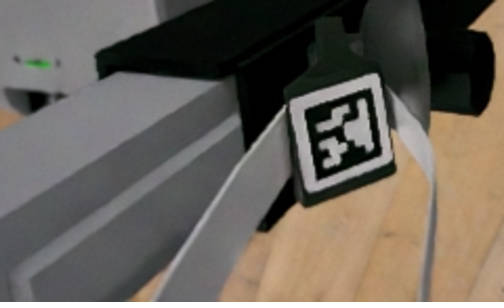

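>>> {"op": "execute_actions", "data": {
  "actions": [
    {"r2": {"joints": {"lift_m": 0.690}}}
  ],
  "cameras": []
}}

>>> {"op": "execute_actions", "data": {
  "actions": [
    {"r2": {"joints": {"gripper_m": 0.05}}}
  ],
  "cameras": ["r2_wrist_camera"]
}}

Scene clock: 1251.63 s.
r1.base_odometry: x=+2.697 y=-0.328 heading=-2.979 (m, m, rad; r1's odometry frame)
r1.turned_by_wheels: +0.000 (rad since the last result)
r1.turned_by_imu: +0.000 (rad since the last result)
r1.base_tilt: forward=+0.6 right=+0.3 (deg)
r1.lidar_m: 3.03 2.03 1.91 1.95 2.49 2.90 1.67 3.03 2.83 0.56 3.66 3.85
r1.head_depth_mm: 2523 2713 2166 1770 1501 1307 - / 2664 2848 2178 1789 - 1309 1146 / 2754 2863 623 766 1410 1275 1149 / 1073 868 754 1496 1513 1302 1157 / 2908 2934 2222 1765 1529 1319 1158 / 3256 2922 2247 1819 1532 1316 1163 / 3451 2954 2272 1835 1542 1327 1162
r1.base_status: not commanded
r1.joint_positions: lift_m=+0.579 arm_m=+0.315 wrist_yaw_rad=+0.000 wrist_pitch_rad=-1.207 wrist_roll_rad=+1.567 gripper_m=+0.035 head_pan_rad=-1.543 head_tilt_rad=-0.852
r1.joint_status: not commanded
r1.motor_effort: left_wheel=+0(1) right_wheel=+1(0) lift_m=+24(24) arm_m=+5(4) wrist_yaw_rad=+0(0) wrist_pitch_rad=+3(3) wrist_roll_rad=+2(2) gripper_m=+1(1) head_pan_rad=-3(3) head_tilt_rad=+1(1) (%)
r1.hand_pose: x=-0.0215 y=-0.5280 z=+0.4694 quat_wxyz=(+0.002, +0.001, -0.823, -0.568) (m; r1's base frame)
r1.wrist_depth_mm: 851 747 681 609 539 507 469 / 871 773 692 611 558 517 478 / 918 754 681 639 567 531 486 / 696 620 706 342 583 545 499 / - 653 177 269 603 557 511 / - 128 143 720 610 581 529 / 102 111 800 730 670 585 545
r2.base_odometry: x=-0.638 y=-0.388 heading=-1.707 (m, m, rad; r2's odometry frame)
r2.turned_by_wheels: +0.000 (rad since the last result)
r2.turned_by_imu: -0.001 (rad since the last result)
r2.base_tilt: forward=+0.0 right=+0.7 (deg)
r2.lidar_m: 2.83 1.92 1.80 1.83 2.34 3.42 3.47 3.16 2.93 0.52 3.82 2.15
r2.head_depth_mm: 2532 2777 2894 2115 1671 1420 - / 2607 2913 2892 2129 1647 - 1146 / 2716 3064 2904 605 635 - 1148 / 2806 3152 1253 685 643 1406 1173 / 3069 3427 2670 2125 1603 1409 1198 / 3185 3618 2987 2168 1700 1408 1200 / 3385 3906 2987 2202 1706 1410 1210
r2.base_status: not commanded
r2.joint_positions: lift_m=+0.690 arm_m=+0.140 wrist_yaw_rad=+0.010 wrist_pitch_rad=-0.036 wrist_roll_rad=-0.019 gripper_m=-0.016 head_pan_rad=-1.563 head_tilt_rad=-0.692
r2.joint_status: all done
r2.on_its_own: wrist_pitch_rad moved +0.058 to your old target +0.000
r2.motor_effort: left_wheel=+0(0) right_wheel=-1(1) lift_m=+16(20) arm_m=+1(1) wrist_yaw_rad=-11(11) wrist_pitch_rad=+13(33) wrist_roll_rad=+0(0) gripper_m=-22(22) head_pan_rad=-3(2) head_tilt_rad=-5(5) (%)
r2.hand_pose: x=-0.0188 y=-0.5400 z=+0.7957 quat_wxyz=(+0.714, +0.017, -0.700, -0.009) (m; r2's base frame)
r2.wrist_depth_mm: - - - 107 107 - - / - - - 110 111 - - / - - - 114 114 - - / - 116 117 116 115 168 - / - - 81 82 79 80 82 / - - - 154 - - - / - - 320 161 - - -
pictures: none
No camera images: the call's "cameras" was empty. Leave "cameras" out to get every camera's image.

Scene clock: 1252.80 s.
r1.base_odometry: x=+2.697 y=-0.328 heading=-2.979 (m, m, rad; r1's odometry frame)
r1.turned_by_wheels: +0.000 (rad since the last result)
r1.turned_by_imu: +0.000 (rad since the last result)
r1.base_tilt: forward=+0.6 right=+0.3 (deg)
r1.lidar_m: 3.03 2.03 1.91 1.95 2.48 2.89 1.67 3.04 2.83 0.56 3.66 3.85
r1.head_depth_mm: 2516 2694 2180 1771 1498 1310 - / 2652 2843 2184 1779 - 1303 1144 / 2752 2818 624 769 1416 1274 1150 / 1071 869 753 1496 1510 1297 1151 / 2907 2910 2229 1763 1530 1314 1157 / 3276 2945 2248 1829 1531 1320 1159 / 3440 2965 2259 1832 1528 1324 1165
r1.base_status: not commanded
r1.joint_positions: lift_m=+0.579 arm_m=+0.315 wrist_yaw_rad=+0.000 wrist_pitch_rad=-1.207 wrist_roll_rad=+1.567 gripper_m=+0.035 head_pan_rad=-1.543 head_tilt_rad=-0.852
r1.joint_status: not commanded
r1.motor_effort: left_wheel=+0(1) right_wheel=+1(0) lift_m=+25(24) arm_m=+4(4) wrist_yaw_rad=-1(1) wrist_pitch_rad=+3(3) wrist_roll_rad=+2(2) gripper_m=+0(1) head_pan_rad=-3(3) head_tilt_rad=+1(0) (%)
r1.hand_pose: x=-0.0215 y=-0.5280 z=+0.4694 quat_wxyz=(+0.002, +0.001, -0.823, -0.568) (m; r1's base frame)
r1.wrist_depth_mm: 822 731 662 603 537 494 464 / 883 779 682 610 555 505 482 / 904 772 701 640 574 531 482 / 715 623 708 349 581 537 499 / - 649 176 268 594 554 510 / - 128 142 697 628 574 524 / 102 111 821 729 653 576 537
r2.base_odometry: x=-0.638 y=-0.388 heading=-1.707 (m, m, rad; r2's odometry frame)
r2.turned_by_wheels: +0.000 (rad since the last result)
r2.turned_by_imu: +0.000 (rad since the last result)
r2.base_tilt: forward=+0.0 right=+0.8 (deg)
r2.lidar_m: 2.83 1.92 1.80 1.82 2.34 3.41 3.47 3.16 2.92 0.52 3.81 2.16
r2.head_depth_mm: 2531 2754 2872 2118 1677 1424 - / 2618 2921 2884 2129 1626 - 1144 / 2732 3086 2921 605 632 - 1146 / 2846 3101 1250 688 641 1405 1172 / 2976 3386 2650 2063 1617 1403 1196 / 3165 3685 2999 2166 1700 1411 1199 / 3318 3748 2989 2176 1718 1419 1200
r2.base_status: not commanded
r2.joint_positions: lift_m=+0.690 arm_m=+0.140 wrist_yaw_rad=+0.002 wrist_pitch_rad=-0.025 wrist_roll_rad=-0.019 gripper_m=+0.050 head_pan_rad=-1.563 head_tilt_rad=-0.692
r2.joint_status: all done
r2.motor_effort: left_wheel=-1(2) right_wheel=+0(1) lift_m=+17(16) arm_m=+2(1) wrist_yaw_rad=-3(11) wrist_pitch_rad=+9(12) wrist_roll_rad=+0(0) gripper_m=+0(84) head_pan_rad=-3(3) head_tilt_rad=-5(5) (%)
r2.hand_pose: x=-0.0209 y=-0.5403 z=+0.7986 quat_wxyz=(+0.714, +0.010, -0.700, -0.008) (m; r2's base frame)
r2.wrist_depth_mm: - - - 106 107 - - / - - - 110 110 - - / - - - 113 - - - / - 129 116 116 116 - - / - 84 79 81 79 78 81 / - - - 153 - - - / - - 331 158 - - -
pictures: r2_wrist_camera
Images, in order (width x height): r2_wrist_camera 644x364.

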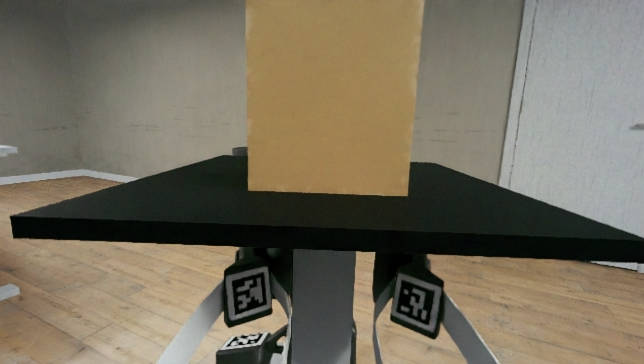

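>>> {"op": "execute_actions", "data": {
  "actions": [
    {"r2": {"joints": {"gripper_m": -0.02}}}
  ],
  "cameras": []
}}

>>> {"op": "execute_actions", "data": {
  "actions": [
    {"r2": {"joints": {"lift_m": 0.712}}}
  ],
  "cameras": ["r1_wrist_camera"]
}}

>>> {"op": "zoom_image", "data": {
  "camera": "r1_wrist_camera",
  "region": [100, 220, 340, 364]
}}

Scene clock: 1260.57 s.
r1.base_odometry: x=+2.697 y=-0.328 heading=-2.979 (m, m, rad; r1's odometry frame)
r1.turned_by_wheels: +0.000 (rad since the last result)
r1.turned_by_imu: +0.000 (rad since the last result)
r1.base_tilt: forward=+0.6 right=+0.3 (deg)
r1.lidar_m: 3.02 2.03 1.92 1.95 2.49 2.90 1.67 3.01 2.83 0.56 3.65 3.85
r1.head_depth_mm: 2540 2703 2179 1775 1496 1306 - / 2643 2829 2177 1785 - 1307 1146 / 2734 2862 624 769 1418 1273 1149 / 1075 865 753 1497 1511 1298 1156 / 2900 2906 2229 1775 1528 1320 1153 / 3280 2904 2255 1825 1528 1325 1161 / 3475 2971 2270 1833 1536 1323 1162
r1.base_status: not commanded
r1.joint_positions: lift_m=+0.579 arm_m=+0.315 wrist_yaw_rad=+0.000 wrist_pitch_rad=-1.207 wrist_roll_rad=+1.567 gripper_m=+0.035 head_pan_rad=-1.543 head_tilt_rad=-0.852
r1.joint_status: not commanded
r1.motor_effort: left_wheel=+1(0) right_wheel=+0(0) lift_m=+24(24) arm_m=+4(4) wrist_yaw_rad=+0(0) wrist_pitch_rad=+3(3) wrist_roll_rad=+2(2) gripper_m=+1(1) head_pan_rad=-3(3) head_tilt_rad=+0(0) (%)
r1.hand_pose: x=-0.0215 y=-0.5280 z=+0.4694 quat_wxyz=(+0.002, +0.001, -0.823, -0.568) (m; r1's base frame)
r1.wrist_depth_mm: 813 733 657 587 540 499 461 / 874 782 680 611 562 517 474 / 921 761 691 639 570 529 488 / 694 614 697 345 581 537 493 / - 650 176 270 593 560 524 / - 128 143 698 628 569 534 / 102 111 796 744 656 578 542
r2.base_odometry: x=-0.638 y=-0.388 heading=-1.707 (m, m, rad; r2's odometry frame)
r2.turned_by_wheels: +0.000 (rad since the last result)
r2.turned_by_imu: -0.001 (rad since the last result)
r2.base_tilt: forward=+0.0 right=+0.8 (deg)
r2.lidar_m: 2.83 1.92 1.80 1.83 2.34 3.42 3.47 3.15 2.93 0.52 3.82 2.16
r2.head_depth_mm: 2495 2774 2863 2119 1678 1439 - / 2629 2898 2873 2137 1632 - 1147 / 2734 3015 2896 606 634 - 1139 / 2880 3131 1241 685 640 1391 1173 / 3004 3365 2652 2063 1618 1396 1201 / 3194 3557 2989 2155 1709 1415 1199 / 3416 3839 3025 2178 1723 1416 1203
r2.base_status: not commanded
r2.joint_positions: lift_m=+0.690 arm_m=+0.140 wrist_yaw_rad=+0.010 wrist_pitch_rad=-0.024 wrist_roll_rad=-0.019 gripper_m=-0.019 head_pan_rad=-1.563 head_tilt_rad=-0.692
r2.joint_status: all done
r2.motor_effort: left_wheel=+0(1) right_wheel=-1(1) lift_m=+17(17) arm_m=-2(2) wrist_yaw_rad=-11(11) wrist_pitch_rad=+9(9) wrist_roll_rad=+0(0) gripper_m=-25(100) head_pan_rad=-2(3) head_tilt_rad=-6(6) (%)
r2.hand_pose: x=-0.0189 y=-0.5407 z=+0.7986 quat_wxyz=(+0.714, +0.013, -0.700, -0.005) (m; r2's base frame)
r2.wrist_depth_mm: - - - 105 105 - - / - - - 108 108 - - / - - - 111 112 - - / - 129 115 114 114 - - / - 78 79 81 77 78 81 / - - - 150 - - - / - - 336 157 - - -
pictures: none
No camera images: the call's "cameras" was empty. Leave "cameras" out to get every camera's image.

Scene clock: 1261.50 s.
r1.base_odometry: x=+2.697 y=-0.328 heading=-2.979 (m, m, rad; r1's odometry frame)
r1.turned_by_wheels: +0.000 (rad since the last result)
r1.turned_by_imu: +0.000 (rad since the last result)
r1.base_tilt: forward=+0.6 right=+0.3 (deg)
r1.lidar_m: 3.03 2.04 1.91 1.94 2.48 2.90 1.67 3.01 2.83 0.56 3.64 3.84
r1.head_depth_mm: 2516 2698 2175 1762 1498 1309 - / 2629 2846 2181 1785 - 1306 1146 / 2728 2732 625 769 1417 1270 1146 / 1052 849 752 1500 1509 1301 1155 / 2878 2899 2215 1769 1528 1316 1155 / 3238 2944 2250 1826 1530 1320 1164 / 3452 2959 2266 1833 1531 1330 1163
r1.base_status: not commanded
r1.joint_positions: lift_m=+0.579 arm_m=+0.315 wrist_yaw_rad=+0.000 wrist_pitch_rad=-1.207 wrist_roll_rad=+1.567 gripper_m=+0.035 head_pan_rad=-1.543 head_tilt_rad=-0.852
r1.joint_status: not commanded
r1.motor_effort: left_wheel=+0(0) right_wheel=+1(0) lift_m=+24(24) arm_m=+4(4) wrist_yaw_rad=+0(0) wrist_pitch_rad=+3(3) wrist_roll_rad=+2(2) gripper_m=+1(1) head_pan_rad=-3(3) head_tilt_rad=+1(1) (%)
r1.hand_pose: x=-0.0215 y=-0.5280 z=+0.4694 quat_wxyz=(+0.002, +0.001, -0.823, -0.568) (m; r1's base frame)
r1.wrist_depth_mm: 829 737 670 596 546 496 470 / 878 779 684 618 560 523 474 / 901 768 674 640 565 518 479 / 685 627 696 345 581 541 502 / - 647 177 269 603 558 518 / - 128 143 701 625 580 522 / 102 111 792 735 669 577 545
r2.base_odometry: x=-0.638 y=-0.388 heading=-1.707 (m, m, rad; r2's odometry frame)
r2.turned_by_wheels: +0.000 (rad since the last result)
r2.turned_by_imu: +0.000 (rad since the last result)
r2.base_tilt: forward=+0.0 right=+0.9 (deg)
r2.lidar_m: 2.84 1.92 1.80 1.82 2.35 3.41 3.49 3.15 2.92 0.52 3.83 2.16
r2.head_depth_mm: 2503 2775 2926 2110 1680 1432 - / 2614 2914 2886 2130 1639 - 1141 / 2719 3128 2885 605 619 - 1156 / 2833 3146 1253 686 639 1409 1169 / 2989 3370 2660 2077 1598 1408 1204 / 3181 3606 2956 2165 1704 1404 1201 / 3350 3745 2974 2188 1726 1406 1202
r2.base_status: not commanded
r2.joint_positions: lift_m=+0.711 arm_m=+0.140 wrist_yaw_rad=+0.010 wrist_pitch_rad=-0.098 wrist_roll_rad=-0.019 gripper_m=-0.016 head_pan_rad=-1.563 head_tilt_rad=-0.692
r2.joint_status: all done
r2.on_its_own: wrist_pitch_rad is at rest, and its effort (+34) is outside its rest range (-20 to +32)
r2.motor_effort: left_wheel=+1(1) right_wheel=-2(2) lift_m=+32(32) arm_m=-3(2) wrist_yaw_rad=-11(11) wrist_pitch_rad=+34(34) wrist_roll_rad=+0(0) gripper_m=-23(25) head_pan_rad=-3(3) head_tilt_rad=-6(5) (%)
r2.hand_pose: x=-0.0189 y=-0.5379 z=+0.8011 quat_wxyz=(+0.713, +0.039, -0.699, -0.031) (m; r2's base frame)
r2.wrist_depth_mm: - - - 101 101 - - / - - - 105 105 - - / - - - 109 110 - - / - - 127 114 115 - - / - 87 89 91 92 95 - / - - - 80 79 78 78 / - - 313 165 - - -
pictures: r1_wrist_camera
Images, in order (width x height): r1_wrist_camera 644x364.

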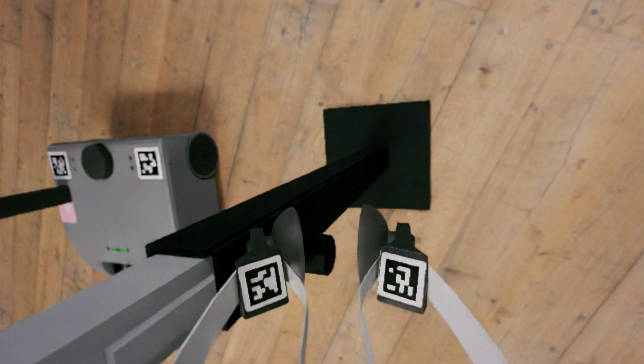

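Region (100, 220, 340, 364) of r1_wrist_camera's 644x364 image, scaled by 2.100; it fills the top 302 rows of this view, and the rest is white.

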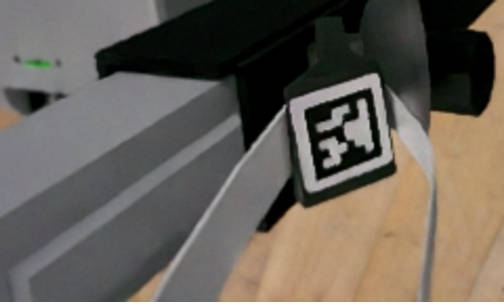

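>>> {"op": "execute_actions", "data": {
  "actions": [
    {"r2": {"joints": {"lift_m": 0.717}}}
  ],
  "cameras": ["r1_wrist_camera"]
}}

>>> {"op": "zoom_image", "data": {
  "camera": "r1_wrist_camera",
  "region": [100, 220, 340, 364]
}}

Scene clock: 1267.07 s.
r1.base_odometry: x=+2.697 y=-0.328 heading=-2.979 (m, m, rad; r1's odometry frame)
r1.turned_by_wheels: +0.000 (rad since the last result)
r1.turned_by_imu: +0.000 (rad since the last result)
r1.base_tilt: forward=+0.7 right=+0.2 (deg)
r1.lidar_m: 3.01 2.03 1.92 1.95 2.49 2.89 1.67 3.02 2.82 0.56 3.64 3.84
r1.head_depth_mm: 2516 2718 2170 1785 1501 1310 - / 2645 2823 2190 1785 - 1303 1143 / 2745 2714 625 769 1415 1271 1149 / 1053 844 752 1498 1508 1301 1152 / 2914 2894 2229 1774 1524 1312 1156 / 3234 2932 2255 1815 1531 1318 1161 / 3468 2942 2274 1831 1533 1327 1164
r1.base_status: not commanded
r1.joint_positions: lift_m=+0.579 arm_m=+0.315 wrist_yaw_rad=+0.000 wrist_pitch_rad=-1.207 wrist_roll_rad=+1.567 gripper_m=+0.035 head_pan_rad=-1.543 head_tilt_rad=-0.852
r1.joint_status: not commanded
r1.motor_effort: left_wheel=+0(1) right_wheel=+0(0) lift_m=+24(24) arm_m=+4(4) wrist_yaw_rad=+0(0) wrist_pitch_rad=+3(2) wrist_roll_rad=+2(2) gripper_m=+0(1) head_pan_rad=-3(3) head_tilt_rad=+1(1) (%)
r1.hand_pose: x=-0.0215 y=-0.5280 z=+0.4694 quat_wxyz=(+0.002, +0.001, -0.823, -0.568) (m; r1's base frame)
r1.wrist_depth_mm: 832 731 650 593 546 496 467 / 908 770 689 624 548 512 473 / 930 759 689 631 574 520 483 / 692 616 697 346 594 531 502 / - 649 176 269 597 550 515 / - 128 143 697 633 568 529 / 102 111 789 710 655 590 527
r2.base_odometry: x=-0.638 y=-0.388 heading=-1.707 (m, m, rad; r2's odometry frame)
r2.turned_by_wheels: +0.000 (rad since the last result)
r2.turned_by_imu: -0.001 (rad since the last result)
r2.base_tilt: forward=+0.0 right=+0.7 (deg)
r2.lidar_m: 2.82 1.92 1.80 1.83 2.35 3.42 3.48 3.14 2.92 0.52 3.84 2.16
r2.head_depth_mm: 2484 2792 2866 2130 1687 1439 - / 2617 2935 2880 2152 1672 - 1141 / 2735 3059 2925 603 617 - 1164 / 2843 3154 1252 684 640 1401 1168 / 3001 3416 2672 2105 1608 1410 1198 / 3186 3611 2998 2165 1715 1408 1201 / 3326 3768 3008 2168 1708 1415 1199
r2.base_status: not commanded
r2.joint_positions: lift_m=+0.716 arm_m=+0.140 wrist_yaw_rad=+0.010 wrist_pitch_rad=-0.113 wrist_roll_rad=-0.019 gripper_m=-0.016 head_pan_rad=-1.563 head_tilt_rad=-0.692
r2.joint_status: all done
r2.on_its_own: wrist_pitch_rad is at rest, and its effort (+39) is outside its rest range (-20 to +32)
r2.motor_effort: left_wheel=+0(1) right_wheel=-2(2) lift_m=+33(34) arm_m=-3(3) wrist_yaw_rad=-11(10) wrist_pitch_rad=+39(41) wrist_roll_rad=+0(0) gripper_m=-23(23) head_pan_rad=-3(3) head_tilt_rad=-5(5) (%)
r2.hand_pose: x=-0.0189 y=-0.5372 z=+0.8022 quat_wxyz=(+0.713, +0.044, -0.699, -0.036) (m; r2's base frame)
r2.wrist_depth_mm: - - - 100 100 - - / - - - 104 104 - - / - - - 109 110 - - / - - 128 114 116 - - / - 90 92 94 96 98 - / - - 81 80 79 80 81 / - - 315 167 - - -
pictures: r1_wrist_camera
Images, in order (width x height): r1_wrist_camera 644x364.

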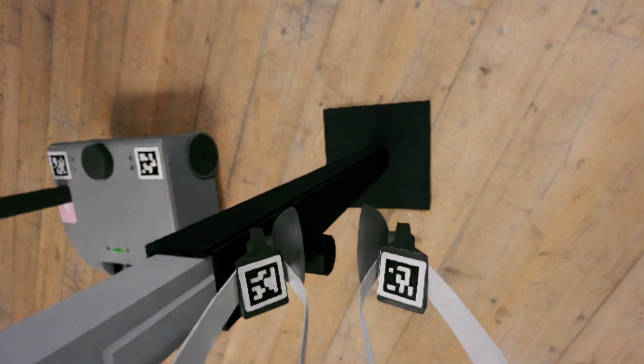

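Region (100, 220, 340, 364) of r1_wrist_camera's 644x364 image, scaled by 2.100; it fills the top 302 rows of this view, and the rest is white.

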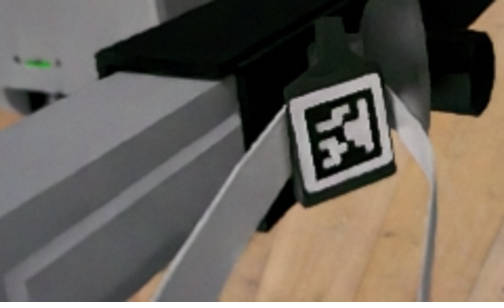

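>>> {"op": "execute_actions", "data": {
  "actions": [
    {"r1": {"joints": {"gripper_m": -0.03}}}
  ],
  "cameras": ["r1_wrist_camera"]
}}

>>> {"op": "execute_actions", "data": {
  "actions": [
    {"r1": {"joints": {"arm_m": 0.303}, "contact_limits": {"arm_m": 40}}}
  ],
  "cameras": ["r1_wrist_camera"]
}}

Scene clock: 1280.57 s.
r1.base_odometry: x=+2.697 y=-0.328 heading=-2.979 (m, m, rad; r1's odometry frame)
r1.turned_by_wheels: +0.000 (rad since the last result)
r1.turned_by_imu: +0.000 (rad since the last result)
r1.base_tilt: forward=+0.6 right=+0.3 (deg)
r1.lidar_m: 3.02 2.03 1.92 1.95 2.49 2.90 1.67 3.02 2.83 0.56 3.64 3.84
r1.head_depth_mm: 2540 2706 2174 1766 1503 1309 - / 2645 2825 2188 1782 - 1303 1146 / 2756 2744 625 767 1410 1269 1147 / 1052 842 752 1497 1505 1303 1151 / 2901 2917 2221 1770 1529 1319 1160 / 3251 2930 2252 1817 1532 1319 1157 / 3489 2936 2267 1835 1537 1327 1160
r1.base_status: not commanded
r1.joint_positions: lift_m=+0.579 arm_m=+0.315 wrist_yaw_rad=-0.002 wrist_pitch_rad=-1.185 wrist_roll_rad=+1.568 gripper_m=-0.029 head_pan_rad=-1.543 head_tilt_rad=-0.852
r1.joint_status: all done
r1.motor_effort: left_wheel=+0(0) right_wheel=+1(1) lift_m=+20(24) arm_m=+3(4) wrist_yaw_rad=+2(1) wrist_pitch_rad=-8(10) wrist_roll_rad=+2(2) gripper_m=-16(89) head_pan_rad=-3(3) head_tilt_rad=+0(1) (%)
r1.hand_pose: x=-0.0217 y=-0.5336 z=+0.4712 quat_wxyz=(+0.001, +0.000, -0.829, -0.559) (m; r1's base frame)
r1.wrist_depth_mm: 853 758 684 588 549 498 458 / 919 806 689 606 563 514 475 / 964 782 706 644 575 515 480 / - 646 707 349 568 545 497 / - 666 170 - 587 560 506 / - 129 144 707 626 566 525 / 104 110 814 740 655 591 528
r2.base_odometry: x=-0.638 y=-0.388 heading=-1.707 (m, m, rad; r2's odometry frame)
r2.turned_by_wheels: +0.000 (rad since the last result)
r2.turned_by_imu: -0.001 (rad since the last result)
r2.base_tilt: forward=+0.0 right=+0.8 (deg)
r2.lidar_m: 2.82 1.92 1.80 1.83 2.34 3.42 3.48 3.15 2.92 0.52 3.82 2.16
r2.head_depth_mm: 2536 2778 2865 2119 1686 1443 - / 2619 2954 2919 2139 1696 - 1140 / 2738 3043 2906 604 617 - 1156 / 2833 3135 1247 684 639 1400 1171 / 3029 3397 2654 2082 1592 1403 1201 / 3171 3630 2976 2168 1717 1407 1199 / 3341 3843 3024 2177 1726 1417 1207
r2.base_status: not commanded
r2.joint_positions: lift_m=+0.716 arm_m=+0.140 wrist_yaw_rad=+0.010 wrist_pitch_rad=-0.113 wrist_roll_rad=-0.019 gripper_m=-0.016 head_pan_rad=-1.563 head_tilt_rad=-0.692
r2.joint_status: not commanded
r2.on_its_own: wrist_pitch_rad is at rest, and its effort (+39) is outside its rest range (-20 to +32)
r2.motor_effort: left_wheel=+1(1) right_wheel=-2(2) lift_m=+33(33) arm_m=-2(2) wrist_yaw_rad=-11(11) wrist_pitch_rad=+39(39) wrist_roll_rad=+0(0) gripper_m=-23(23) head_pan_rad=-3(3) head_tilt_rad=-5(5) (%)
r2.hand_pose: x=-0.0189 y=-0.5372 z=+0.8022 quat_wxyz=(+0.713, +0.044, -0.699, -0.036) (m; r2's base frame)
r2.wrist_depth_mm: - - - 100 100 - - / - - - 104 104 - - / - - - 109 110 - - / - - 129 114 116 - - / - 90 92 94 96 98 - / - - 80 80 79 80 81 / - - 313 167 - - -
pictures: r1_wrist_camera
Images, in order (width x height): r1_wrist_camera 644x364.

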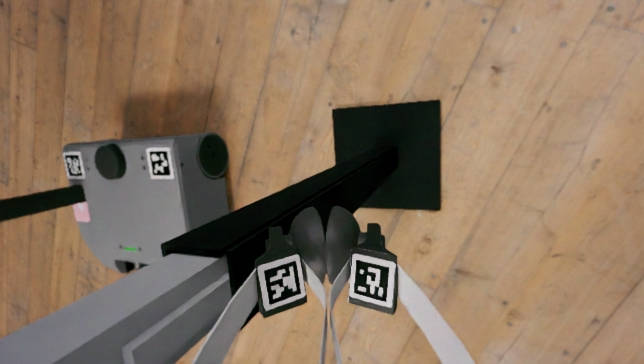

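Scene clock: 1281.43 s.
r1.base_odometry: x=+2.697 y=-0.328 heading=-2.979 (m, m, rad; r1's odometry frame)
r1.turned_by_wheels: +0.000 (rad since the last result)
r1.turned_by_imu: +0.000 (rad since the last result)
r1.base_tilt: forward=+0.6 right=+0.3 (deg)
r1.lidar_m: 3.02 2.03 1.92 1.95 2.48 2.90 1.67 3.03 2.83 0.56 3.66 3.84
r1.head_depth_mm: 2524 2714 2174 1774 1499 1315 - / 2657 2816 2177 1780 - 1307 1146 / 2747 2751 624 790 1415 1272 1147 / 1054 843 752 1497 1507 1305 1152 / 2924 2905 2238 1772 1528 1316 1156 / 3249 2926 2241 1829 1531 1322 1166 / 3454 2948 2263 1827 1540 1327 1165
r1.base_status: not commanded
r1.joint_positions: lift_m=+0.579 arm_m=+0.303 wrist_yaw_rad=-0.002 wrist_pitch_rad=-1.154 wrist_roll_rad=+1.568 gripper_m=-0.029 head_pan_rad=-1.543 head_tilt_rad=-0.852
r1.joint_status: all done
r1.on_its_own: wrist_pitch_rad is at rest, and its effort (-21) is outside its rest range (-20 to +32)
r1.motor_effort: left_wheel=-1(0) right_wheel=+1(2) lift_m=+20(20) arm_m=-6(6) wrist_yaw_rad=+1(2) wrist_pitch_rad=-21(22) wrist_roll_rad=+1(2) gripper_m=-17(17) head_pan_rad=-4(3) head_tilt_rad=+1(1) (%)
r1.contact_limits: arm_m 40 (drawing in: default 26, maximum 43; extending or still: default 36, maximum 59)
r1.hand_pose: x=-0.0217 y=-0.5299 z=+0.4736 quat_wxyz=(+0.001, +0.000, -0.838, -0.546) (m; r1's base frame)
r1.wrist_depth_mm: 903 800 679 608 555 489 454 / 969 800 703 641 558 503 462 / - 807 720 656 560 522 473 / - 661 694 344 571 537 488 / - 700 170 228 619 556 506 / - 130 148 - 626 574 519 / 103 112 838 748 660 584 521
r2.base_odometry: x=-0.638 y=-0.388 heading=-1.707 (m, m, rad; r2's odometry frame)
r2.turned_by_wheels: +0.000 (rad since the last result)
r2.turned_by_imu: +0.000 (rad since the last result)
r2.base_tilt: forward=+0.0 right=+0.8 (deg)
r2.lidar_m: 2.84 1.92 1.80 1.82 2.34 3.42 3.48 3.15 2.93 0.52 3.83 2.16
r2.head_depth_mm: 2489 2769 2868 2138 1673 1438 - / 2628 2915 2883 2115 1675 - 1146 / 2776 3021 2922 604 620 - 1162 / 2828 3116 1255 682 640 1405 1167 / 2999 3374 2671 2091 1613 1404 1204 / 3195 3578 2962 2167 1698 1410 1206 / 3370 3788 2959 2192 1717 1415 1208
r2.base_status: not commanded
r2.joint_positions: lift_m=+0.716 arm_m=+0.140 wrist_yaw_rad=+0.010 wrist_pitch_rad=-0.113 wrist_roll_rad=-0.019 gripper_m=-0.016 head_pan_rad=-1.563 head_tilt_rad=-0.692
r2.joint_status: not commanded
r2.on_its_own: wrist_pitch_rad is at rest, and its effort (+39) is outside its rest range (-20 to +32)
r2.motor_effort: left_wheel=+1(1) right_wheel=-2(2) lift_m=+33(33) arm_m=-3(2) wrist_yaw_rad=-11(11) wrist_pitch_rad=+39(39) wrist_roll_rad=+0(0) gripper_m=-23(23) head_pan_rad=-3(2) head_tilt_rad=-6(5) (%)
r2.hand_pose: x=-0.0189 y=-0.5372 z=+0.8022 quat_wxyz=(+0.713, +0.044, -0.699, -0.036) (m; r2's base frame)
r2.wrist_depth_mm: - - - 100 100 - - / - - - 104 104 - - / - - - 109 110 - - / - - 129 114 116 - - / - 90 92 94 96 98 - / - - 81 80 79 80 81 / - - 324 167 - - -
pictures: r1_wrist_camera
Images, in order (width x height): r1_wrist_camera 644x364.

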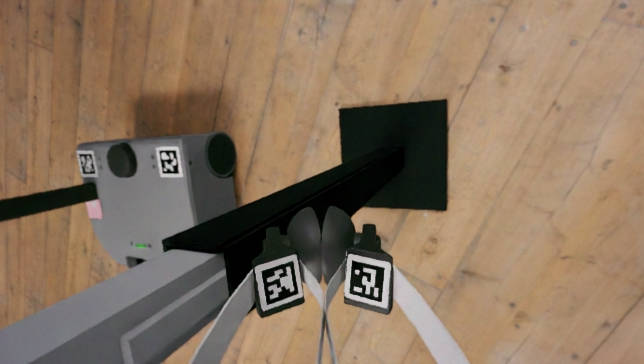

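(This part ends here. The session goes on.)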